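# Lift plastic card from box and hold it aloft

## Task

Pick the plastic card up from the top of the box and keep it motionless above the table, held between two opposing sides of the hand, with every part of the card raised at least three finger-widths above the height it had while resting on the box. While it is airborne, never press the card hard enough along its plane to bend a real card; doing so is an immediate failure. At the end, no hand motor may still show moving in hand_stopped_by.

## Robot and tools

ROBOT. One arm carrying a five-finger right hand. The arm has six joints (shoulder pan, shoulder lift, elbow, wrist 1, wrist 2, wrist 3); the elbow cannot quite straighten fully. Cameras are cam_high and cam_wrist, both 504x504, returned in that order.

FRAMES. The scene frame has its origin on the table surface beneath the arm base, +z up, and +y to the left when facing along +x. Reported poses (end_effector_position in m, end_effector_quat_wxyz) and velocities use this frame; the printed position can be slightly off, more so at long reach. The hand point sits 0.05 m in front of the palm, where index pad and thumb tip meet in a pinch. Its own axes: +z runs along the straightened fingers (tips extend 0.06 to 0.07 m past the point), +y points out of the palm, +x runs across the palm away from the thumb. Across the palm the hand spans 0.08 m toward the little finger, and toward the thumb 0.02 m (thumb turned in front) up to 0.09 m. A bracket on the little-finger side of the wrist protrudes 0.03 m beyond the point in +y and 0.11 m across the palm; it can collide. Rotating the hand, especially about x or y, shifts the point a little.

ROW FORMAT. Every motion command is one row of 14 numbers, each in [-1, 1], for the single arm: dx, dy, dz, rx, ry, rz, little, ring, middle, index, thumb_bend, thumb_turn, force_limit, speed. The first six are an offset, not a pose: a displacement of the hand point from its measured pose at the start of the action, expressed in the hand point's own axes; 1.0 equals 0.6 m for dx, dy, dz and 180 degrees for the rotation vector rx, ry, rz. The six hand numbers are absolute finger targets: for little, ring, middle, index +1 is straight and -1 fully curled; thumb_bend +1 straight, -1 fully bent; thumb_turn +1 beside the palm, -1 opposite the fingers. A pinch is roughly index -0.22, thumb_bend -0.75, thumb_turn -0.57. force_limit maps linearly from about 0 N (-1) to 10 N (+1) fingertip load (15 N for the two thumb motors) and only halts closing. speed maps from nearly zero (-1) to full (+1), where a full finger stroke lasts 0.6 s; close at -0.9 or slower for a gentle grip.

TOOLS.
execute_actions(actions): a list of actions; each action is up to 15 rows, one per 1/30 s step, the last row repeated to fill 15 steps. All rows of an action are offsets from that action's start pose (for the first action of a call, the last reported pose). Per step the commanded pose is clipped to 100 mm and 16 degrees from the measured pose, so large offsets need several actions. An empty list just returns state and images.
move(target, speed, stop_force, blocking): target is one 14-number row, its offset taken from the last reported pose. speed in m/s, 0.002 to 0.5 (default 0.25; rotation up to twice that in rad/s). The path is straight, 0.5 to 10 s long, and ignores obstacles; the arm may lag or overshoot speed near full extension. stop_force (13 to 80 N) ends the path when the wrist sensor sees that much extra push against the direction of travel; use it only with slow, non-rotating moves, never when leaving a surface, and not before 0.2 s into the scene. blocking=false returns after 0.5 s; then only wait or stop are accepted until it ends. The result adds a move: line with the ending (done, contact, held, off_target, moving, fault) and limits such as paced or held.
wait(seconds): 0 to 10, holds the last command.
stop(): brakes a running move.
zoom_image(camera, region): region [x0, y0, x1, y1] pixels, at most 504 by 504.
show_instructions(): shows the reference image.
finished_scene(scene): ends the current scene by its number; irreversible.

RESULT LINES. hand_measured, hand_stopped_by, hand_load_n each give six values in row order. hand_stopped_by words: moving, target, force, stalled, fault. hand_load_n is positive when the finger is pushed open; a dropped object shows as loads near 0. Hand target shows where the controller is driving. Wrist force and Wrist torque are in the hand point axes, noisy (offset up to about 5.5 N), saturate near 100 N. A pose unreachable line means the clearance check altered the command.

GRIPPING NOTES. A motor moves only when its target changes by 0.01 or more, then locks on reaching target or force_limit. Resend identical numbers to keep a grip; send a target more closed with higher force_limit to squeeze, more open to release. Wait until no motor reads moving before finishing. The arm keeps running while you reason.

AVOID. Stiff arm: commanding even slightly into a firm surface can cause a fault stop, as can joint torques over limits (wrist joints 48.6 N m) or 150 N external force; a fault freezes the arm for 10 s. Don't knock anything off the table, drop the card, slam, or over-squeeze it edge to edge. Holding loads heats motors; 85 °C triggers a braking fault.

Each tool is called after "Emit:" as a command line: name --argument value for each argument, lists and objects as JSON in quotes; but a table of rows of numbers goes row by row, as --pt "numbers of a row", without its own name.

Reference images:

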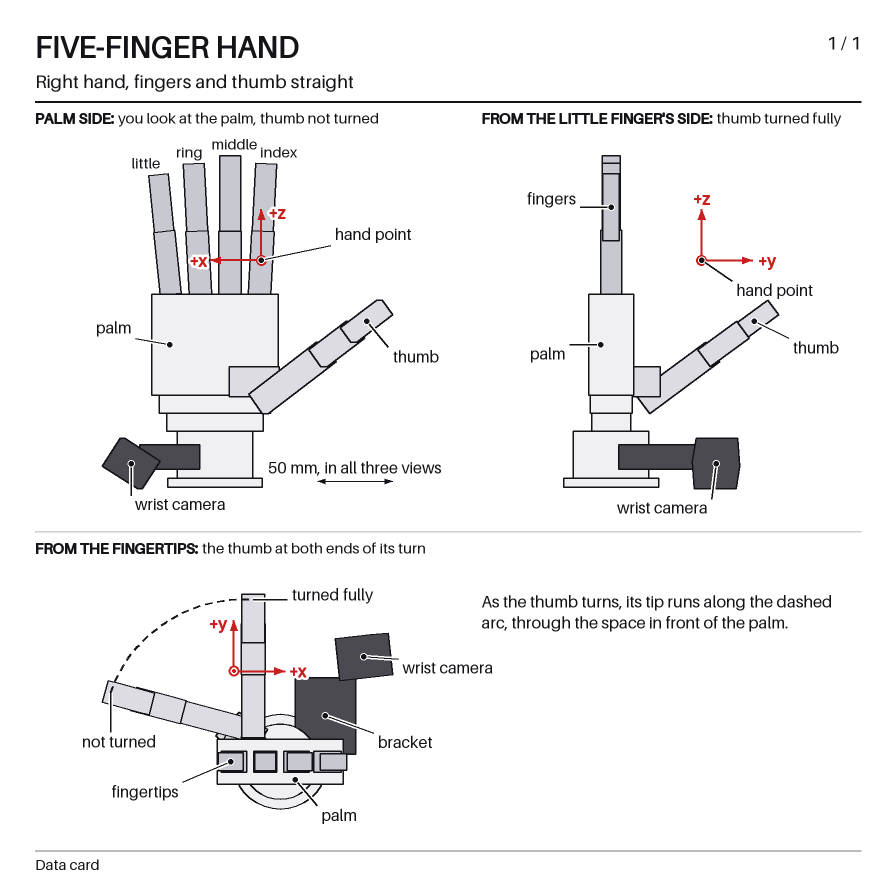

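## Session

Emit:
execute_actions --actions '[]'

Scene clock: 0.00 s.
end_effector_position=(+0.7052, -0.0759, +0.1671) hand_measured=(+1.000, +1.000, +1.000, +1.000, +1.000, +1.000) hand_load_n=(+0.0, +0.0, +0.0, +0.0, +0.0, +0.0) hand_stopped_by=(target, target, target, target, target, target) hand_force_limit=0.00 hand_speed=-0.80 end_effector_quat_wxyz=(+0.037, -0.315, +0.948, +0.038) end_effector_velocity=(-0.000, +0.001, -0.001) end_effector_angular_velocity=(+0.001, +0.001, +0.000)
Joint positions: [-0.478 -0.983  1.544  1.015  1.464 -2.689]
Joint velocities: [ 0.     0.     0.001 -0.    -0.    -0.   ]
Motor temperatures (°C, as the motors report them): [20 22 23 29 25 30]
Wrist force (N, on the end effector, along its own x y z axes, offset not removed): no reading
Wrist torque (N m, same axes, about the end effector's origin, offset not removed): no reading
Hand target: +0.705, -0.076, +0.167; +0.037, -0.315, +0.948, +0.038

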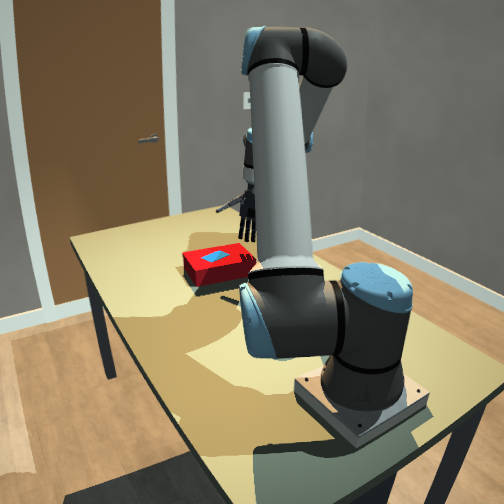

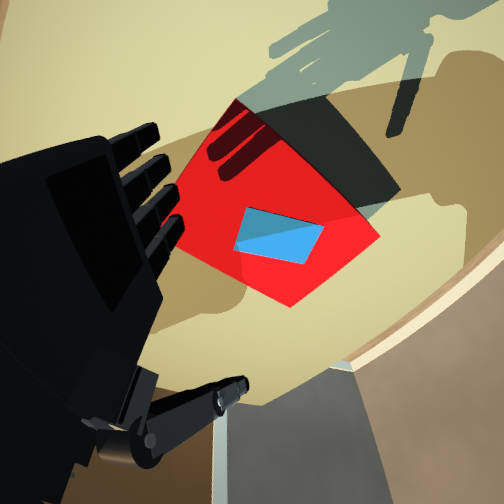

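Emit:
move --target '[0.1,0.12,-0.05,0,0,0,1,1,1,1,0.3,-0.57,-0.5,0.5]'

Scene clock: 2.50 s.
end_effector_position=(+0.6128, -0.0571, +0.1950) hand_measured=(+1.000, +1.000, +1.000, +1.000, +0.300, -0.570) hand_load_n=(+0.0, +0.0, +0.0, +0.0, +0.0, +0.0) hand_stopped_by=(target, target, target, target, target, target) hand_force_limit=-0.50 hand_speed=0.50 end_effector_quat_wxyz=(+0.037, -0.315, +0.948, +0.038) end_effector_velocity=(-0.001, +0.001, +0.001) end_effector_angular_velocity=(+0.000, -0.001, +0.001)
Joint positions: [-0.52  -1.141  1.743  0.979  1.465 -2.732]
Joint velocities: [-0.    -0.002  0.002  0.    -0.001 -0.001]
Motor temperatures (°C, as the motors report them): [20 22 23 29 25 30]
Wrist force (N, on the end effector, along its own x y z axes, offset not removed): [1.0 -1.5 -1.7]
Wrist torque (N m, same axes, about the end effector's origin, offset not removed): [-0.05 0.35 -0.20]
Hand target: +0.613, -0.057, +0.195; +0.037, -0.315, +0.948, +0.038
Off the commanded pose: 0.000 m, 0 deg.
move: done

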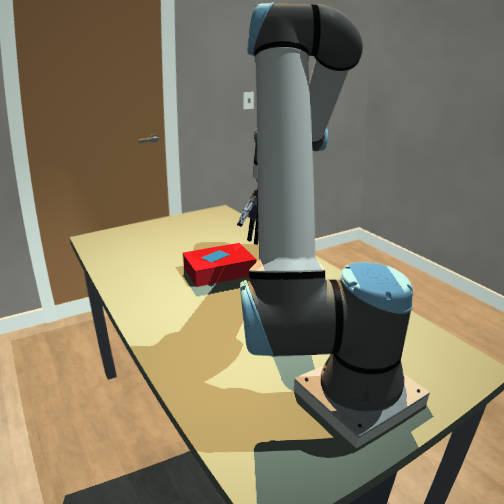

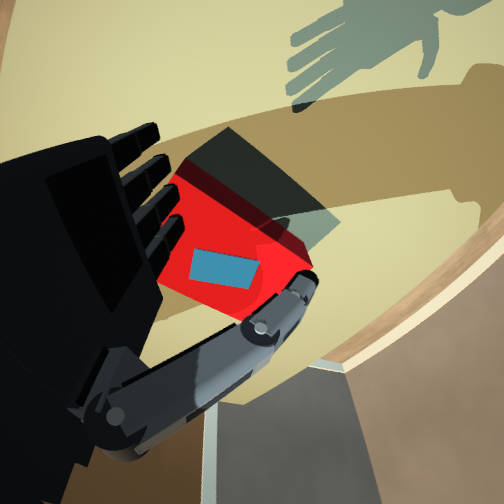

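Emit:
move --target '[0.0,0.08,0.06,0,0,0,1,1,1,1,0.3,-0.57,-0.5,0.5]'

Scene clock: 3.73 s.
end_effector_position=(+0.5857, -0.0154, +0.1618) hand_measured=(+1.000, +1.000, +1.000, +1.000, +0.300, -0.570) hand_load_n=(+0.0, +0.0, +0.0, +0.0, +0.0, +0.0) hand_stopped_by=(target, target, target, target, target, target) hand_force_limit=-0.50 hand_speed=0.50 end_effector_quat_wxyz=(+0.037, -0.315, +0.948, +0.038) end_effector_velocity=(-0.001, +0.001, -0.001) end_effector_angular_velocity=(-0.001, -0.000, +0.000)
Joint positions: [-0.48  -1.158  1.841  0.894  1.464 -2.691]
Joint velocities: [ 0.002 -0.     0.003 -0.003  0.     0.002]
Motor temperatures (°C, as the motors report them): [20 22 23 29 25 30]
Wrist force (N, on the end effector, along its own x y z axes, offset not removed): [-0.4 -3.8 -5.7]
Wrist torque (N m, same axes, about the end effector's origin, offset not removed): [-0.10 0.67 -0.39]
Hand target: +0.586, -0.015, +0.162; +0.037, -0.315, +0.948, +0.038
Off the commanded pose: 0.000 m, 0 deg.
move: done

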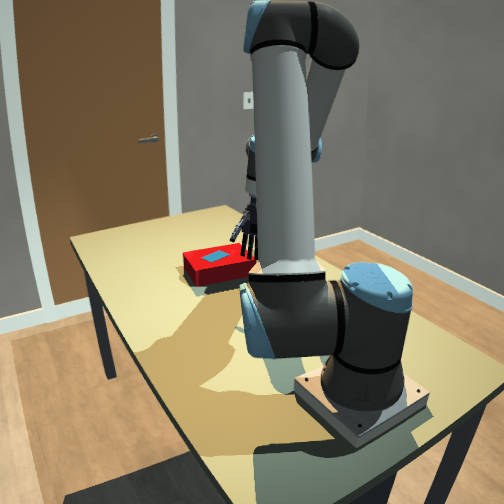

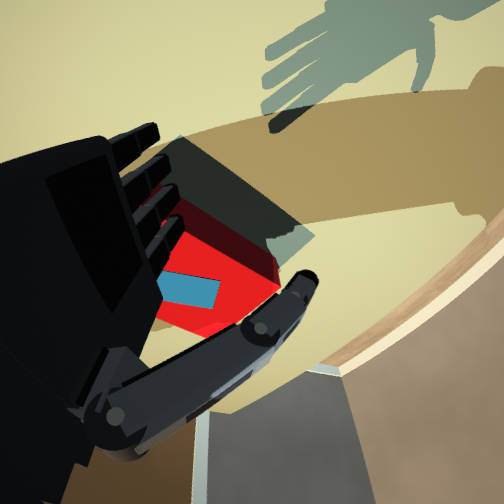

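Emit:
move --target '[0.0,-0.1,0,0,0,-0.11,1,1,1,1,0.3,-0.57,-0.5,0.5]'

Scene clock: 6.07 s.
end_effector_position=(+0.6216, -0.0631, +0.1587) hand_measured=(+1.000, +1.000, +1.000, +1.000, +0.300, -0.570) hand_load_n=(+0.0, +0.0, +0.0, +0.0, +0.0, +0.0) hand_stopped_by=(target, target, target, target, target, target) hand_force_limit=-0.50 hand_speed=0.50 end_effector_quat_wxyz=(+0.043, -0.473, +0.880, +0.031) end_effector_velocity=(+0.001, -0.001, -0.000) end_effector_angular_velocity=(+0.001, -0.001, +0.009)
Joint positions: [-0.494 -1.067  1.7    0.946  1.465 -3.05 ]
Joint velocities: [-0.001  0.003 -0.004  0.002 -0.001 -0.01 ]
Motor temperatures (°C, as the motors report them): [20 22 23 29 25 30]
Wrist force (N, on the end effector, along its own x y z axes, offset not removed): [0.2 -2.9 -1.7]
Wrist torque (N m, same axes, about the end effector's origin, offset not removed): [-0.21 0.38 -0.34]
Hand target: +0.622, -0.063, +0.159; +0.043, -0.473, +0.879, +0.031
Off the commanded pose: 0.000 m, 0 deg.
move: done

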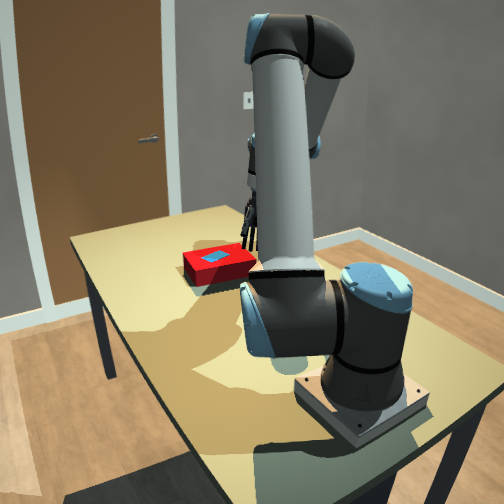

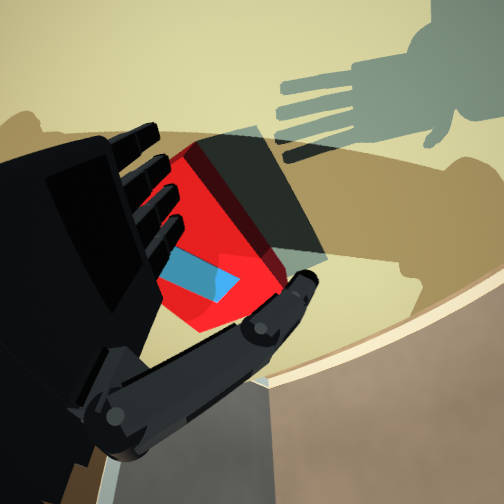

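Emit:
move --target '[-0.04,-0.09,0.0,0,0,0,1,1,1,1,0.3,-0.57,-0.5,0.5]'

Scene clock: 7.40 s.
end_effector_position=(+0.6796, -0.0728, +0.1603) hand_measured=(+1.000, +1.000, +1.000, +1.000, +0.300, -0.570) hand_load_n=(+0.0, +0.0, +0.0, +0.0, +0.0, +0.0) hand_stopped_by=(target, target, target, target, target, target) hand_force_limit=-0.50 hand_speed=0.50 end_effector_quat_wxyz=(+0.043, -0.473, +0.880, +0.031) end_effector_velocity=(+0.002, -0.001, +0.000) end_effector_angular_velocity=(-0.001, +0.001, -0.000)
Joint positions: [-0.467 -0.987  1.562  1.001  1.464 -3.023]
Joint velocities: [ 0.001  0.003 -0.005  0.002  0.001  0.001]
Motor temperatures (°C, as the motors report them): [20 22 23 29 25 30]
Wrist force (N, on the end effector, along its own x y z axes, offset not removed): [-1.7 -0.9 -4.3]
Wrist torque (N m, same axes, about the end effector's origin, offset not removed): [0.19 0.81 -0.41]
Hand target: +0.680, -0.073, +0.160; +0.043, -0.473, +0.880, +0.031
Off the commanded pose: 0.000 m, 0 deg.
move: done

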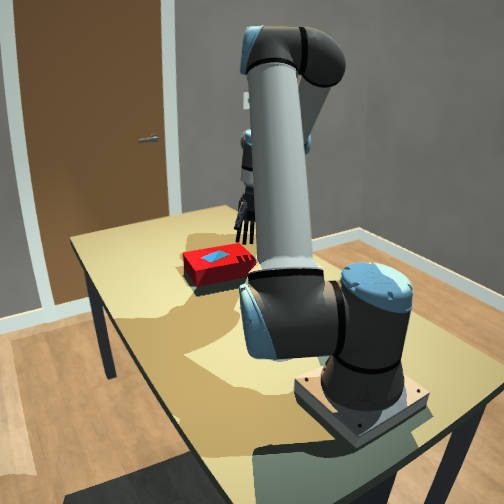

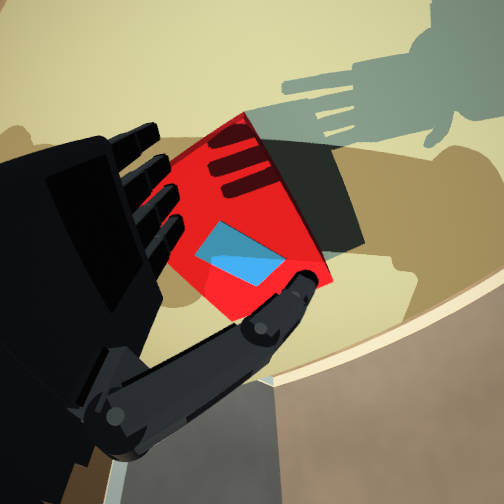

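Emit:
move --target '[-0.03,-0.03,0.08,0,0,0,1,1,1,1,0.3,-0.57,-0.5,0.5]' --speed 0.08 --stop_force 15

Scene clock: 18.73 s.
end_effector_position=(+0.6973, -0.0662, +0.1332) hand_measured=(+1.000, +1.000, +1.000, +1.000, +0.300, -0.570) hand_load_n=(+0.0, +0.0, -1.5, +0.0, +0.0, +0.0) hand_stopped_by=(target, target, target, target, target, target) hand_force_limit=-0.50 hand_speed=0.50 end_effector_quat_wxyz=(+0.042, -0.472, +0.880, +0.033) end_effector_velocity=(+0.000, -0.001, +0.001) end_effector_angular_velocity=(-0.000, -0.001, -0.001)
Joint positions: [-0.447 -0.939  1.536  0.98   1.465 -3.003]
Joint velocities: [-0.001 -0.    -0.001  0.001  0.    -0.   ]
Motor temperatures (°C, as the motors report them): [20 22 23 29 25 30]
Wrist force (N, on the end effector, along its own x y z axes, offset not removed): [4.1 -2.1 -30.5]
Wrist torque (N m, same axes, about the end effector's origin, offset not removed): [1.38 1.38 -0.14]
Hand target: +0.697, -0.066, +0.133; +0.042, -0.472, +0.880, +0.032
Off the commanded pose: 0.021 m, 0 deg.
FORCE FAULT: contact force on the arm reached its limit, and the arm stopped for 10 seconds. The contact can be on any part of the arm, not only on its tool. That time counts as 20 of the actions that you can send in this scene. The arm's remaining commands of this call were not run. The arm holds still and accepts commands again. Move the arm away from the contact; if what it grips holds it there, let go first. Pushing or pulling that hard again can fault the arm again.
move: fault (stop_force had ended the path)

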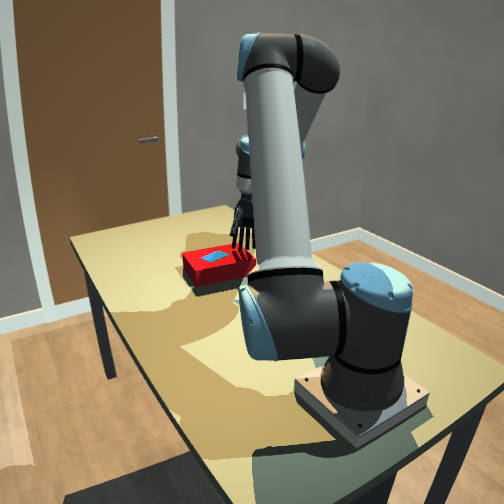

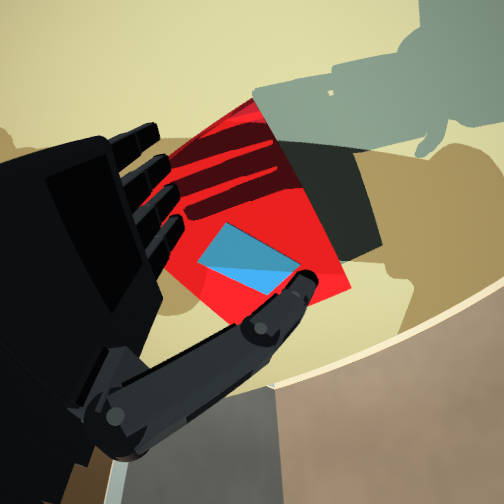

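Emit:
move --target '[0,-0.1,-0.02,0,0,0,1,1,1,1,0.3,-0.57,-0.5,0.5]' --speed 0.1

Scene clock: 21.27 s.
end_effector_position=(+0.7467, -0.1003, +0.1439) hand_measured=(+1.000, +1.000, +1.000, +1.000, +0.300, -0.570) hand_load_n=(+0.0, +0.0, +0.0, +0.0, +0.0, +0.0) hand_stopped_by=(target, target, target, target, target, target) hand_force_limit=-0.50 hand_speed=0.50 end_effector_quat_wxyz=(+0.042, -0.472, +0.880, +0.033) end_effector_velocity=(+0.001, -0.001, -0.001) end_effector_angular_velocity=(+0.001, +0.001, -0.000)
Joint positions: [-0.46  -0.869  1.389  1.058  1.465 -3.015]
Joint velocities: [-0.     0.003 -0.004  0.002 -0.    -0.   ]
Motor temperatures (°C, as the motors report them): [20 22 23 29 25 30]
Wrist force (N, on the end effector, along its own x y z axes, offset not removed): [2.5 -4.0 -3.5]
Wrist torque (N m, same axes, about the end effector's origin, offset not removed): [-0.24 0.06 -0.18]
Hand target: +0.747, -0.100, +0.144; +0.041, -0.472, +0.880, +0.033
Off the commanded pose: 0.000 m, 0 deg.
move: done

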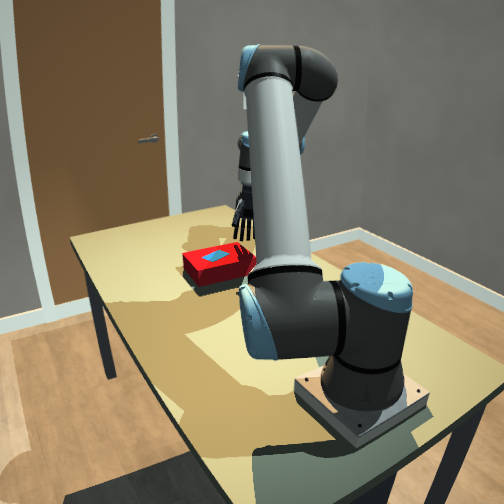

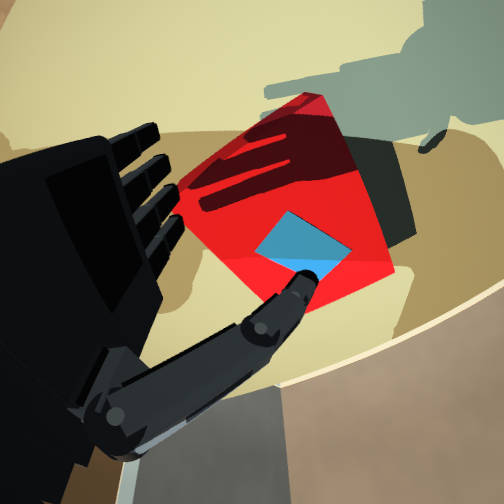

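Emit:
move --target '[0,-0.04,0.05,0,0,0,1,1,1,1,0.3,-0.57,-0.5,0.5]' --speed 0.03 --stop_force 13

Scene clock: 23.77 s.
end_effector_position=(+0.7679, -0.1105, +0.1137) hand_measured=(+1.000, +1.000, +1.000, +1.000, +0.300, -0.570) hand_load_n=(+0.0, +0.0, +0.0, +0.0, +0.0, +0.0) hand_stopped_by=(target, target, target, target, target, target) hand_force_limit=-0.50 hand_speed=0.50 end_effector_quat_wxyz=(+0.042, -0.472, +0.880, +0.033) end_effector_velocity=(+0.001, +0.000, -0.002) end_effector_angular_velocity=(+0.001, +0.001, +0.001)
Joint positions: [-0.459 -0.809  1.342  1.046  1.465 -3.015]
Joint velocities: [ 0.001  0.004 -0.002 -0.    -0.    -0.   ]
Motor temperatures (°C, as the motors report them): [20 22 23 29 25 30]
Wrist force (N, on the end effector, along its own x y z axes, offset not removed): [-0.2 -2.5 -7.1]
Wrist torque (N m, same axes, about the end effector's origin, offset not removed): [0.17 0.68 -0.33]
Hand target: +0.768, -0.111, +0.114; +0.042, -0.472, +0.880, +0.033
Off the commanded pose: 0.000 m, 0 deg.
move: done

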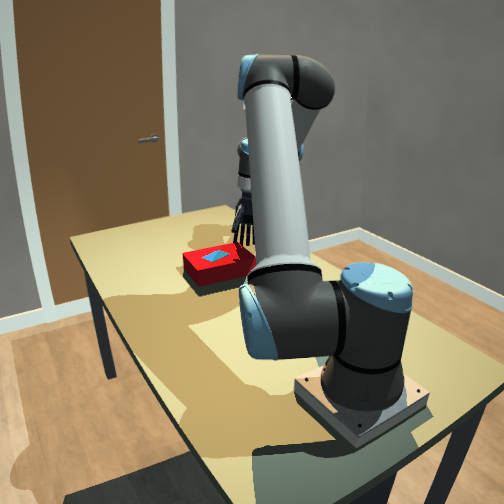

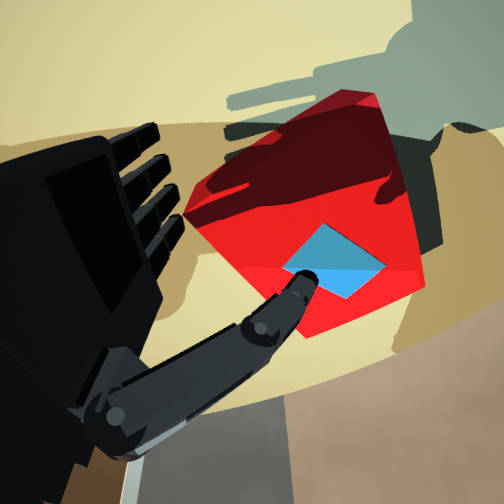

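Emit:
move --target '[0,-0.02,0,0,0,-0.14,1,1,1,1,0.3,-0.57,-0.5,0.5]' --speed 0.1

Scene clock: 27.13 s.
end_effector_position=(+0.7779, -0.1170, +0.1135) hand_measured=(+1.000, +1.000, +1.000, +1.000, +0.300, -0.570) hand_load_n=(+0.0, +0.0, +0.0, +0.0, +0.0, +0.0) hand_stopped_by=(target, target, target, target, target, target) hand_force_limit=-0.50 hand_speed=0.50 end_effector_quat_wxyz=(+0.048, -0.653, +0.756, +0.023) end_effector_velocity=(+0.001, -0.000, +0.001) end_effector_angular_velocity=(-0.001, -0.002, +0.009)
Joint positions: [-0.428 -0.77   1.261  1.083  1.464 -3.422]
Joint velocities: [ 0.001  0.    -0.002  0.001 -0.    -0.009]
Motor temperatures (°C, as the motors report them): [20 22 23 29 25 30]
Wrist force (N, on the end effector, along its own x y z axes, offset not removed): [1.2 -0.1 -2.6]
Wrist torque (N m, same axes, about the end effector's origin, offset not removed): [0.22 0.33 -0.18]
Hand target: +0.778, -0.117, +0.113; +0.048, -0.653, +0.756, +0.023
Off the commanded pose: 0.000 m, 0 deg.
move: done

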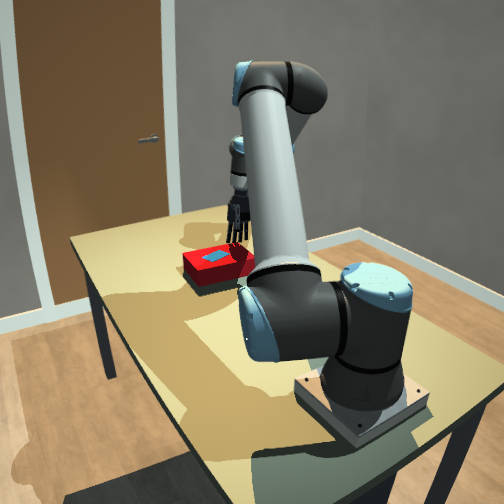

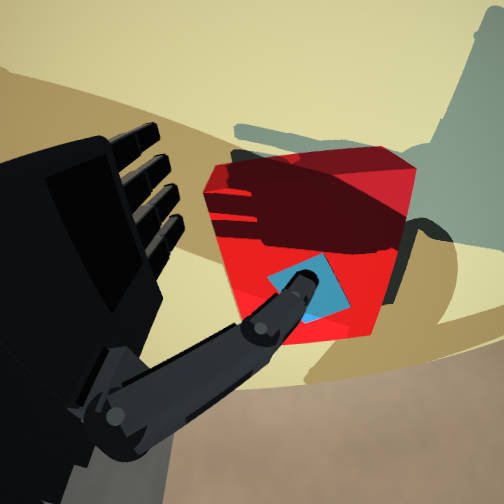

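Emit:
move --target '[0,0,0.07,0,0,0,-1,-1,-1,0.3,0.3,-0.57,-0.5,0.5]' --speed 0.02 --stop_force 13

Scene clock: 28.93 s.
end_effector_position=(+0.7783, -0.1161, +0.1047) hand_measured=(-1.000, -1.000, +0.678, +0.298, +0.300, -0.570) hand_load_n=(+0.0, +0.0, +0.0, -9.0, +0.0, +0.0) hand_stopped_by=(target, target, force, target, target, target) hand_force_limit=-0.50 hand_speed=0.50 end_effector_quat_wxyz=(+0.048, -0.653, +0.756, +0.023) end_effector_velocity=(+0.000, -0.000, +0.002) end_effector_angular_velocity=(-0.001, -0.002, +0.000)
Joint positions: [-0.427 -0.762  1.265  1.072  1.464 -3.422]
Joint velocities: [-0.    -0.002 -0.001  0.001 -0.    -0.001]
Motor temperatures (°C, as the motors report them): [20 22 23 29 25 30]
Wrist force (N, on the end effector, along its own x y z axes, offset not removed): [3.7 0.0 -11.4]
Wrist torque (N m, same axes, about the end effector's origin, offset not removed): [-0.17 0.06 -0.06]
Hand target: +0.778, -0.116, +0.105; +0.048, -0.653, +0.756, +0.023
Off the commanded pose: 0.033 m, 0 deg.
move: contact

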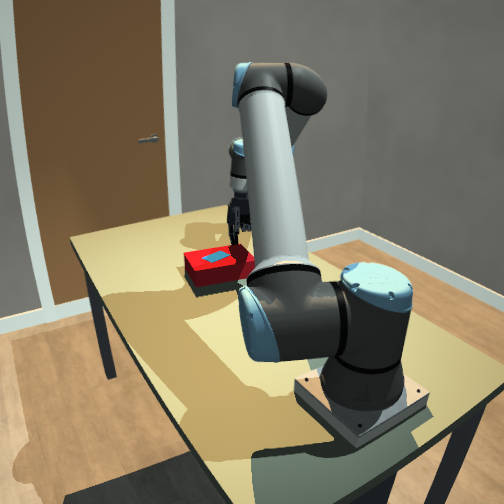

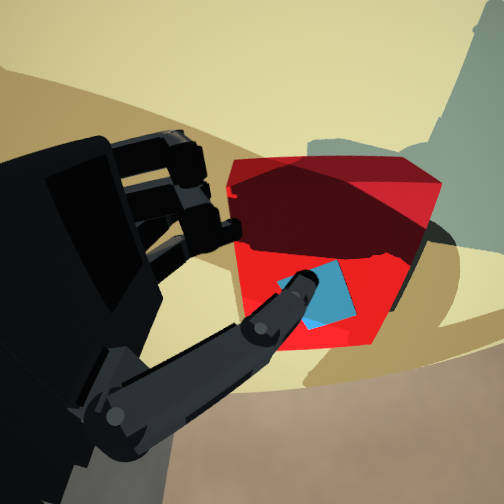

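Emit:
move --target '[0,-0.04,-0.015,0,0,0,-1,-1,-0.98,1,0.3,-0.57,0.5,0.8]' --speed 0.08

Emit:
move --target '[0,0,0.06,0,0,0,-1,-1,-0.98,1,0.3,-0.57,0.5,0.8]' --speed 0.02 --stop_force 13

Scene clock: 40.73 s.
end_effector_position=(+0.8015, -0.1204, +0.1142) hand_measured=(-1.000, -1.000, +0.418, +1.000, +0.300, -0.570) hand_load_n=(+0.0, +0.0, +0.0, +0.0, +0.0, +0.0) hand_stopped_by=(target, target, force, target, target, target) hand_force_limit=0.50 hand_speed=0.80 end_effector_quat_wxyz=(+0.048, -0.653, +0.756, +0.023) end_effector_velocity=(+0.002, -0.000, -0.001) end_effector_angular_velocity=(+0.001, +0.002, +0.000)
Joint positions: [-0.42  -0.733  1.19   1.116  1.464 -3.415]
Joint velocities: [ 0.001  0.005 -0.006  0.004 -0.     0.001]
Motor temperatures (°C, as the motors report them): [20 22 23 29 25 30]
Wrist force (N, on the end effector, along its own x y z axes, offset not removed): [1.5 -2.2 -3.7]
Wrist torque (N m, same axes, about the end effector's origin, offset not removed): [0.00 0.33 -0.16]
Hand target: +0.802, -0.120, +0.114; +0.048, -0.653, +0.756, +0.023
Off the commanded pose: 0.000 m, 0 deg.
move: done

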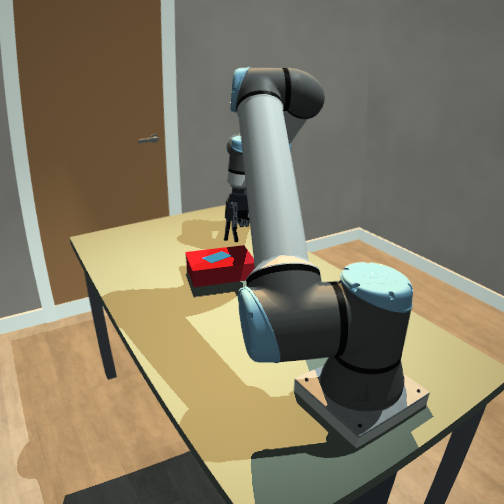

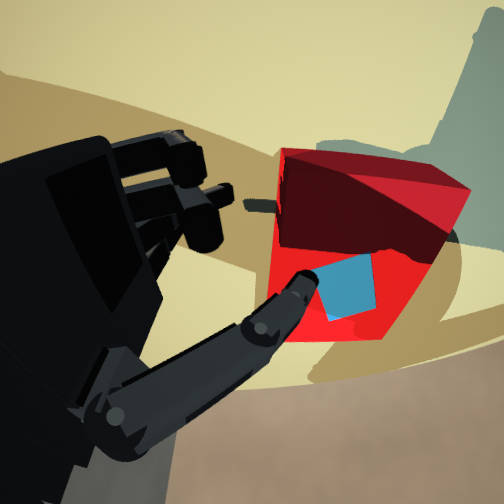

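Scene clock: 42.80 s.
end_effector_position=(+0.8029, -0.1169, +0.0786) hand_measured=(-1.000, -1.000, +0.418, +1.000, +0.300, -0.570) hand_load_n=(+0.0, +0.0, +0.0, +0.0, +0.0, +0.0) hand_stopped_by=(target, target, force, target, target, target) hand_force_limit=0.50 hand_speed=0.80 end_effector_quat_wxyz=(+0.048, -0.653, +0.756, +0.023) end_effector_velocity=(+0.000, +0.001, -0.002) end_effector_angular_velocity=(-0.000, -0.000, +0.000)
Joint positions: [-0.416 -0.703  1.204  1.072  1.464 -3.41 ]
Joint velocities: [ 0.001  0.001  0.001 -0.003  0.     0.   ]
Motor temperatures (°C, as the motors report them): [20 22 23 29 25 30]
Wrist force (N, on the end effector, along its own x y z axes, offset not removed): [-0.7 -1.8 -3.3]
Wrist torque (N m, same axes, about the end effector's origin, offset not removed): [0.13 0.61 -0.33]
Hand target: +0.803, -0.117, +0.078; +0.048, -0.653, +0.756, +0.023
Off the commanded pose: 0.000 m, 0 deg.
move: done

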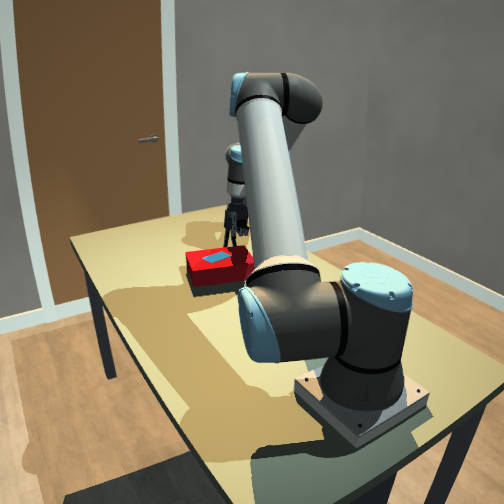

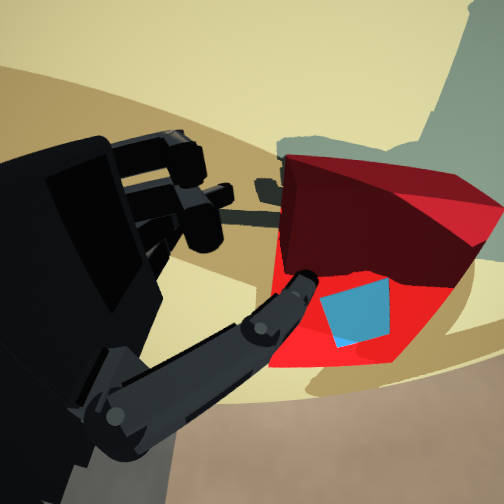

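Emit:
move --target '[-0.02,0.04,-0.03,0.14,0,0,-1,-1,-1,1,0.3,-0.57,0.9,0.3]' --speed 0.08

Emit:
move --target '[0,0.017,0.036,0,0,0,-1,-1,-1,1,0.3,-0.57,0.9,0.3]' --speed 0.015 --stop_force 13

Scene clock: 47.20 s.
end_effector_position=(+0.7803, -0.1035, +0.0974) hand_measured=(-1.000, -1.000, -1.000, +1.000, +0.300, -0.570) hand_load_n=(+0.0, +0.0, +0.0, +0.0, +0.0, +0.0) hand_stopped_by=(target, target, target, target, target, target) hand_force_limit=0.90 hand_speed=0.30 end_effector_quat_wxyz=(+0.189, -0.627, +0.742, -0.142) end_effector_velocity=(-0.000, -0.000, -0.000) end_effector_angular_velocity=(-0.001, -0.011, -0.002)
Joint positions: [-0.456 -0.984  1.584  0.549  1.344 -3.379]
Joint velocities: [-0.002 -0.006  0.009 -0.015 -0.003  0.002]
Motor temperatures (°C, as the motors report them): [20 22 23 29 25 30]
Wrist force (N, on the end effector, along its own x y z axes, offset not removed): [2.2 -4.9 -3.4]
Wrist torque (N m, same axes, about the end effector's origin, offset not removed): [-0.34 0.19 -0.28]
Hand target: +0.780, -0.103, +0.097; +0.189, -0.627, +0.742, -0.142
Off the commanded pose: 0.000 m, 0 deg.
move: done

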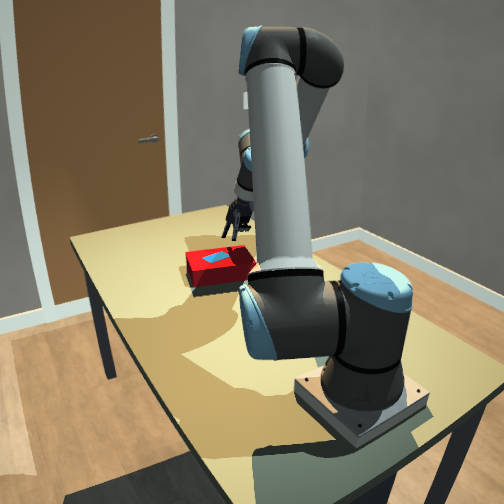

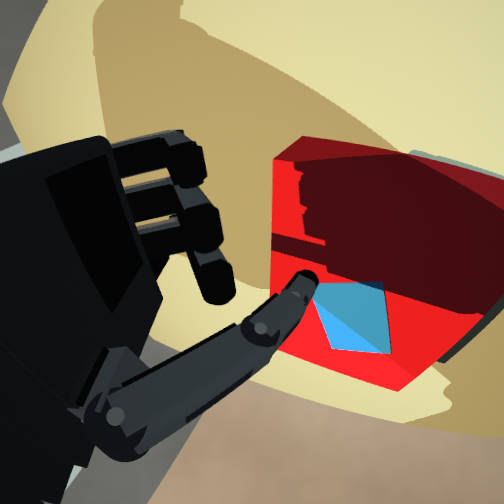

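Scene clock: 49.03 s.
end_effector_position=(+0.7813, -0.1012, +0.0738) hand_measured=(-1.000, -1.000, -1.000, +1.000, +0.300, -0.570) hand_load_n=(+0.0, +0.0, +0.0, +0.0, +0.0, +0.0) hand_stopped_by=(target, target, target, target, target, target) hand_force_limit=0.90 hand_speed=0.30 end_effector_quat_wxyz=(+0.189, -0.627, +0.742, -0.142) end_effector_velocity=(-0.000, -0.000, -0.001) end_effector_angular_velocity=(-0.000, +0.000, -0.001)
Joint positions: [-0.452 -0.961  1.595  0.514  1.345 -3.375]
Joint velocities: [-0.     0.001  0.001 -0.002  0.001  0.   ]
Motor temperatures (°C, as the motors report them): [20 22 23 29 25 30]
Wrist force (N, on the end effector, along its own x y z axes, offset not removed): [0.7 -2.2 -3.7]
Wrist torque (N m, same axes, about the end effector's origin, offset not removed): [0.11 0.46 -0.13]
Hand target: +0.781, -0.101, +0.074; +0.189, -0.627, +0.742, -0.142
Off the commanded pose: 0.000 m, 0 deg.
move: done

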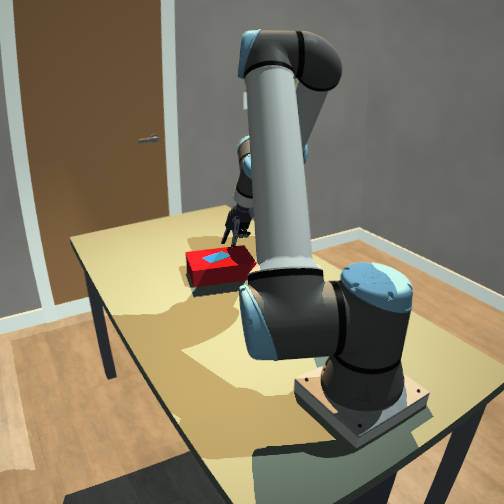

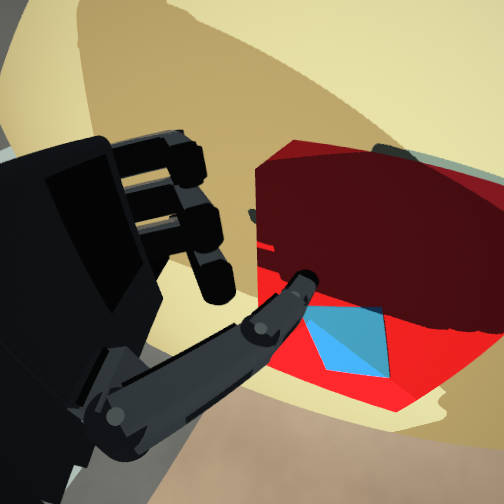

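Emit:
move --target '[-0.03,0.036,-0.017,0,0,0,-1,-1,-1,1,0.3,-0.57,0.9,0.3]' --speed 0.05

Emit:
move --target '[0,0.013,0.027,0,0,0,-1,-1,-1,1,0.3,-0.57,0.9,0.3]' --speed 0.01 --stop_force 13

Scene clock: 50.67 s.
end_effector_position=(+0.7603, -0.0801, +0.0750) hand_measured=(-1.000, -1.000, -1.000, +1.000, +0.300, -0.570) hand_load_n=(+0.0, +0.0, +0.0, +0.0, +0.0, +0.0) hand_stopped_by=(target, target, target, target, target, target) hand_force_limit=0.90 hand_speed=0.30 end_effector_quat_wxyz=(+0.189, -0.627, +0.742, -0.142) end_effector_velocity=(-0.001, +0.001, -0.001) end_effector_angular_velocity=(+0.000, +0.000, -0.001)
Joint positions: [-0.438 -0.996  1.653  0.489  1.351 -3.362]
Joint velocities: [ 0.001 -0.001  0.003 -0.002  0.001  0.001]
Motor temperatures (°C, as the motors report them): [20 22 23 29 25 30]
Wrist force (N, on the end effector, along its own x y z axes, offset not removed): [-0.2 -0.5 -2.3]
Wrist torque (N m, same axes, about the end effector's origin, offset not removed): [0.32 0.49 -0.19]
Hand target: +0.760, -0.080, +0.075; +0.189, -0.627, +0.742, -0.142
Off the commanded pose: 0.000 m, 0 deg.
move: done

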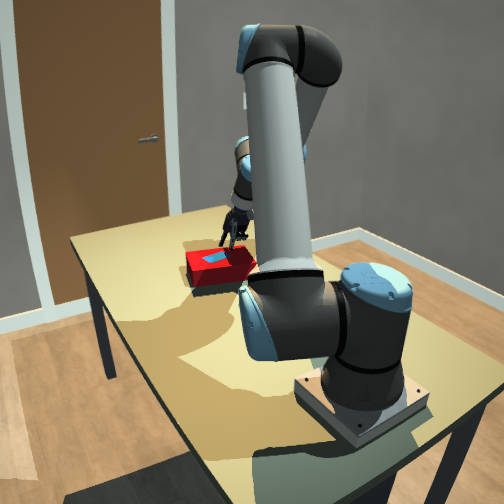

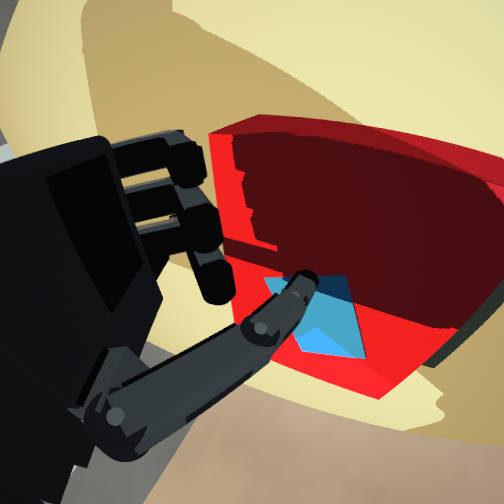

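Scene clock: 52.43 s.
end_effector_position=(+0.7607, -0.0786, +0.0612) hand_measured=(-1.000, -1.000, -1.000, +1.000, +0.302, -0.570) hand_load_n=(+0.0, +0.0, +0.0, +0.0, +1.0, -0.5) hand_stopped_by=(target, target, target, target, target, target) hand_force_limit=0.90 hand_speed=0.30 end_effector_quat_wxyz=(+0.189, -0.627, +0.743, -0.142) end_effector_velocity=(-0.002, +0.001, +0.001) end_effector_angular_velocity=(+0.002, +0.003, +0.000)
Joint positions: [-0.436 -0.982  1.659  0.468  1.352 -3.359]
Joint velocities: [ 0.    -0.001  0.001  0.004 -0.     0.   ]
Motor temperatures (°C, as the motors report them): [20 22 23 29 25 30]
Wrist force (N, on the end effector, along its own x y z axes, offset not removed): [2.4 -12.2 -19.7]
Wrist torque (N m, same axes, about the end effector's origin, offset not removed): [-0.52 0.39 -0.25]
Hand target: +0.761, -0.079, +0.062; +0.189, -0.627, +0.742, -0.142
Off the commanded pose: 0.004 m, 0 deg.
move: contact

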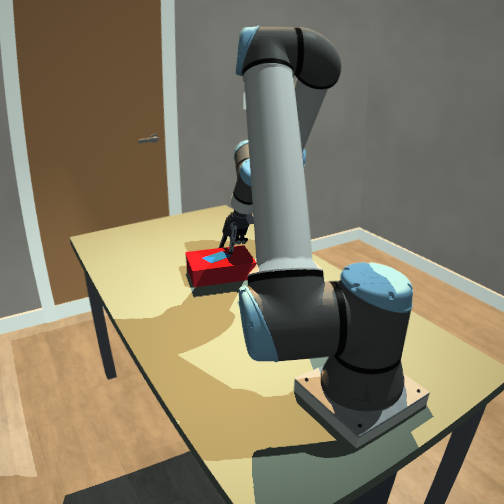

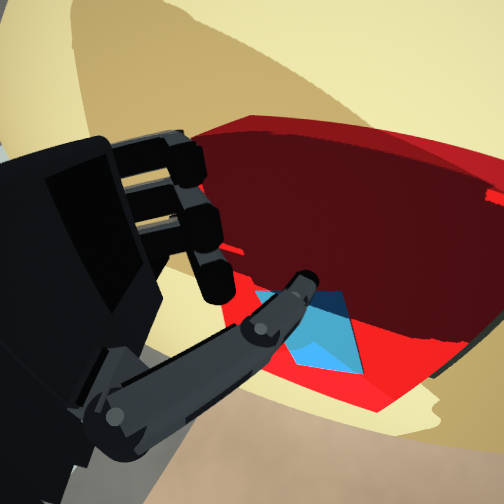

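Emit:
move --target '[0,-0.036,0.017,0,0,0,-1,-1,-1,1,0.3,-0.57,0.9,0.3]' --speed 0.02

Scene clock: 54.27 s.
end_effector_position=(+0.7841, -0.0820, +0.0618) hand_measured=(-1.000, -1.000, -1.000, +1.000, +0.304, -0.570) hand_load_n=(+0.0, +0.0, +0.0, +0.0, +5.5, +1.5) hand_stopped_by=(target, target, target, target, target, target) hand_force_limit=0.90 hand_speed=0.30 end_effector_quat_wxyz=(+0.189, -0.627, +0.743, -0.142) end_effector_velocity=(+0.002, -0.001, -0.000) end_effector_angular_velocity=(+0.000, +0.001, -0.001)
Joint positions: [-0.426 -0.951  1.603  0.491  1.356 -3.35 ]
Joint velocities: [-0.001  0.003 -0.005  0.002  0.     0.001]
Motor temperatures (°C, as the motors report them): [20 22 23 29 25 30]
Wrist force (N, on the end effector, along its own x y z axes, offset not removed): [-2.6 -2.1 -12.1]
Wrist torque (N m, same axes, about the end effector's origin, offset not removed): [-0.13 0.79 -0.31]
Hand target: +0.784, -0.082, +0.062; +0.189, -0.627, +0.743, -0.142
Off the commanded pose: 0.000 m, 0 deg.
move: done

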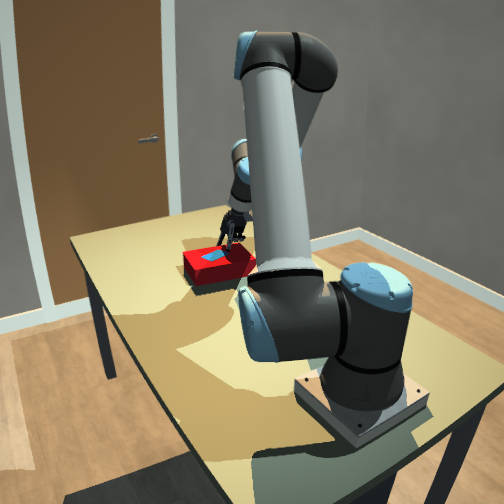

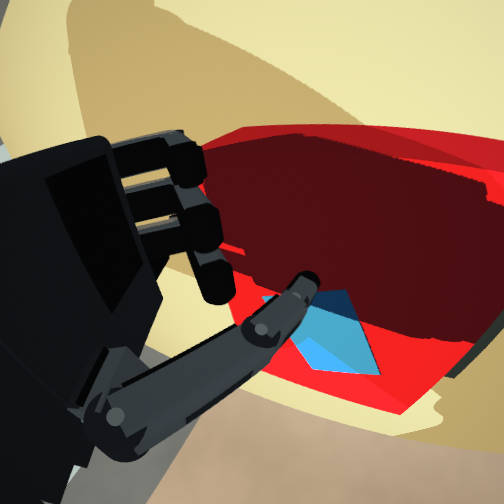

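Emit:
move --target '[-0.025,-0.003,-0.007,0,0,0,-1,-1,-1,1,0.3,-0.57,0.9,0.3]' --speed 0.03

Emit:
move --target '[0,0.008,0.018,0,0,0,-1,-1,-1,1,0.3,-0.57,0.9,0.3]' --speed 0.01 --stop_force 13

Emit:
execute_actions --actions '[[[0,0,0,0,0,0,-1,-1,-1,1,-0.6,-0.57,0.5,-0.7]],[[0,0,0,0,0,0,-1,-1,-1,1,-0.6,-0.57,0.5,-0.7]],[[0,0,0,0,0,0,-1,-1,-1,1,-0.6,-0.57,0.5,-0.7]],[[0,0,0,0,0,0,-1,-1,-1,1,-0.6,-0.57,0.5,-0.7]],[[0,0,0,0,0,0,-1,-1,-1,1,-0.6,-0.57,0.5,-0.7]]]'

Scene clock: 56.43 s.
end_effector_position=(+0.7859, -0.0679, +0.0678) hand_measured=(-1.000, -1.000, -1.000, +1.000, +0.300, -0.570) hand_load_n=(+0.0, +0.0, +0.0, +0.0, +0.0, +0.0) hand_stopped_by=(target, target, target, target, target, target) hand_force_limit=0.90 hand_speed=0.30 end_effector_quat_wxyz=(+0.189, -0.627, +0.743, -0.142) end_effector_velocity=(+0.000, +0.002, +0.001) end_effector_angular_velocity=(+0.000, -0.000, +0.000)
Joint positions: [-0.407 -0.959  1.602  0.496  1.364 -3.332]
Joint velocities: [ 0.003 -0.001  0.     0.     0.001  0.002]
Motor temperatures (°C, as the motors report them): [20 22 23 29 25 30]
Wrist force (N, on the end effector, along its own x y z axes, offset not removed): [2.1 -3.5 -4.8]
Wrist torque (N m, same axes, about the end effector's origin, offset not removed): [-0.08 0.28 -0.22]
Hand target: +0.786, -0.068, +0.068; +0.189, -0.627, +0.743, -0.142
Off the commanded pose: 0.000 m, 0 deg.
move: done

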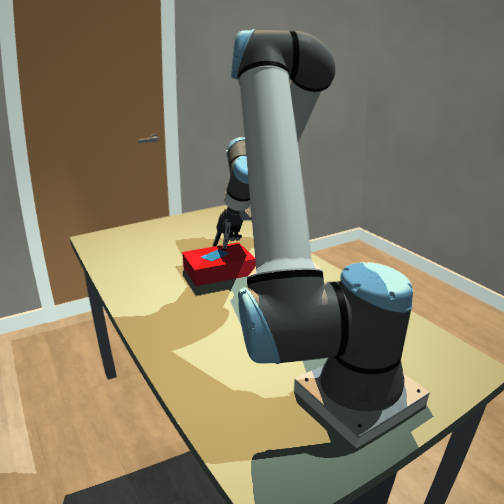

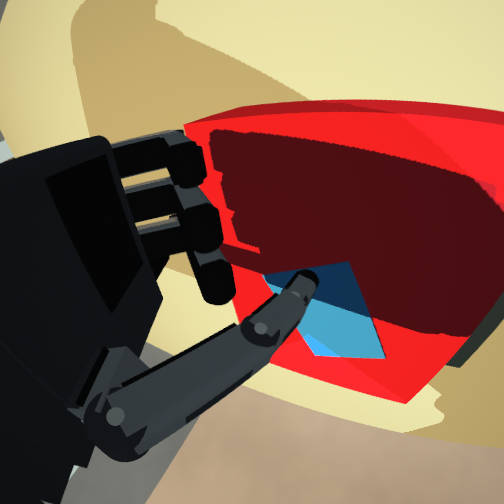

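Scene clock: 57.37 s.
end_effector_position=(+0.7863, -0.0673, +0.0622) hand_measured=(-1.000, -1.000, -1.000, +1.000, +0.302, -0.570) hand_load_n=(+0.0, +0.0, +0.0, +0.0, +1.5, +0.0) hand_stopped_by=(target, target, target, target, target, target) hand_force_limit=0.90 hand_speed=0.30 end_effector_quat_wxyz=(+0.189, -0.627, +0.743, -0.142) end_effector_velocity=(-0.000, -0.000, +0.003) end_effector_angular_velocity=(-0.000, +0.000, -0.000)
Joint positions: [-0.406 -0.953  1.604  0.488  1.364 -3.331]
Joint velocities: [-0.    -0.003 -0.001  0.005  0.     0.   ]
Motor temperatures (°C, as the motors report them): [20 22 23 29 25 30]
Wrist force (N, on the end effector, along its own x y z axes, offset not removed): [0.1 -10.6 -17.3]
Wrist torque (N m, same axes, about the end effector's origin, offset not removed): [-0.40 0.57 -0.31]
Hand target: +0.786, -0.067, +0.063; +0.189, -0.627, +0.743, -0.142
Off the commanded pose: 0.006 m, 0 deg.
move: contact

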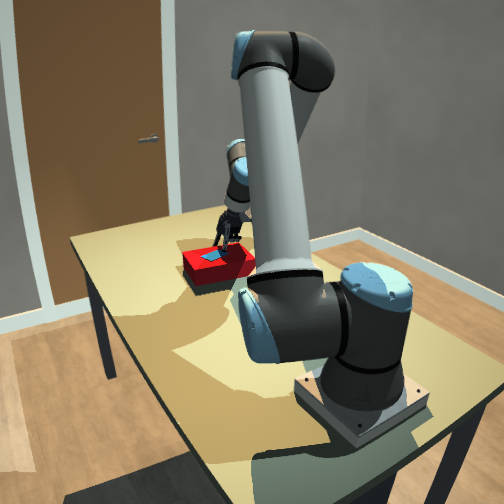

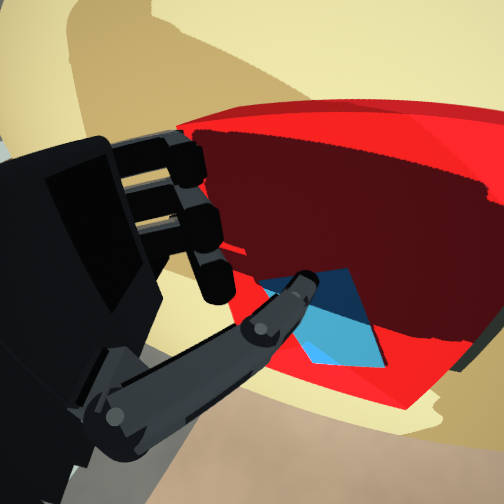

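Scene clock: 59.87 s.
end_effector_position=(+0.7862, -0.0672, +0.0622) hand_measured=(-1.000, -1.000, -1.000, +1.000, +0.244, -0.570) hand_load_n=(+0.0, +0.0, +0.0, +0.0, +10.5, +0.5) hand_stopped_by=(target, target, target, target, force, target) hand_force_limit=0.50 hand_speed=-0.70 end_effector_quat_wxyz=(+0.189, -0.627, +0.743, -0.142) end_effector_velocity=(-0.000, +0.001, +0.000) end_effector_angular_velocity=(-0.000, -0.000, +0.001)
Joint positions: [-0.406 -0.953  1.604  0.488  1.364 -3.331]
Joint velocities: [ 0.001 -0.001  0.001 -0.     0.     0.   ]
Motor temperatures (°C, as the motors report them): [20 22 23 29 25 30]
Wrist force (N, on the end effector, along its own x y z axes, offset not removed): [0.9 -4.4 -22.4]
Wrist torque (N m, same axes, about the end effector's origin, offset not removed): [-0.40 0.34 -0.20]
Hand target: +0.786, -0.067, +0.062; +0.189, -0.627, +0.743, -0.142
Off the commanded pose: 0.000 m, 0 deg.

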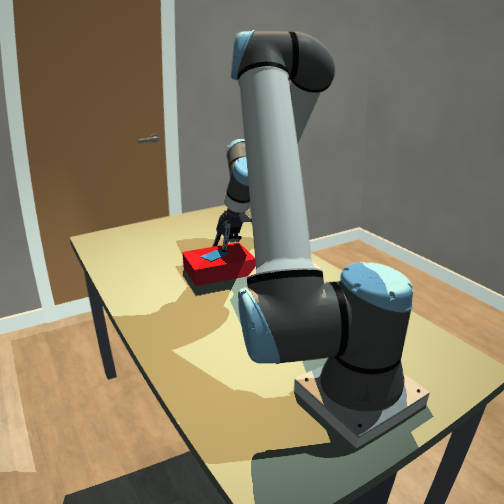

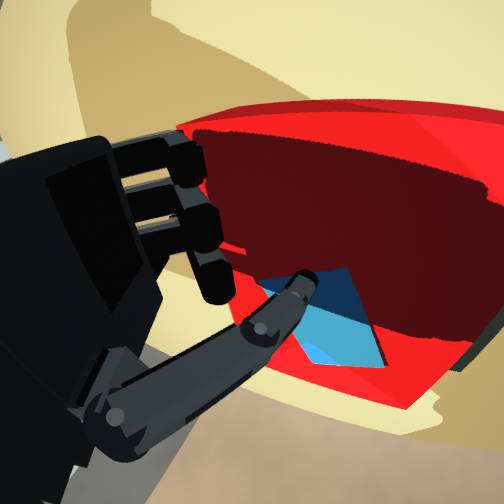

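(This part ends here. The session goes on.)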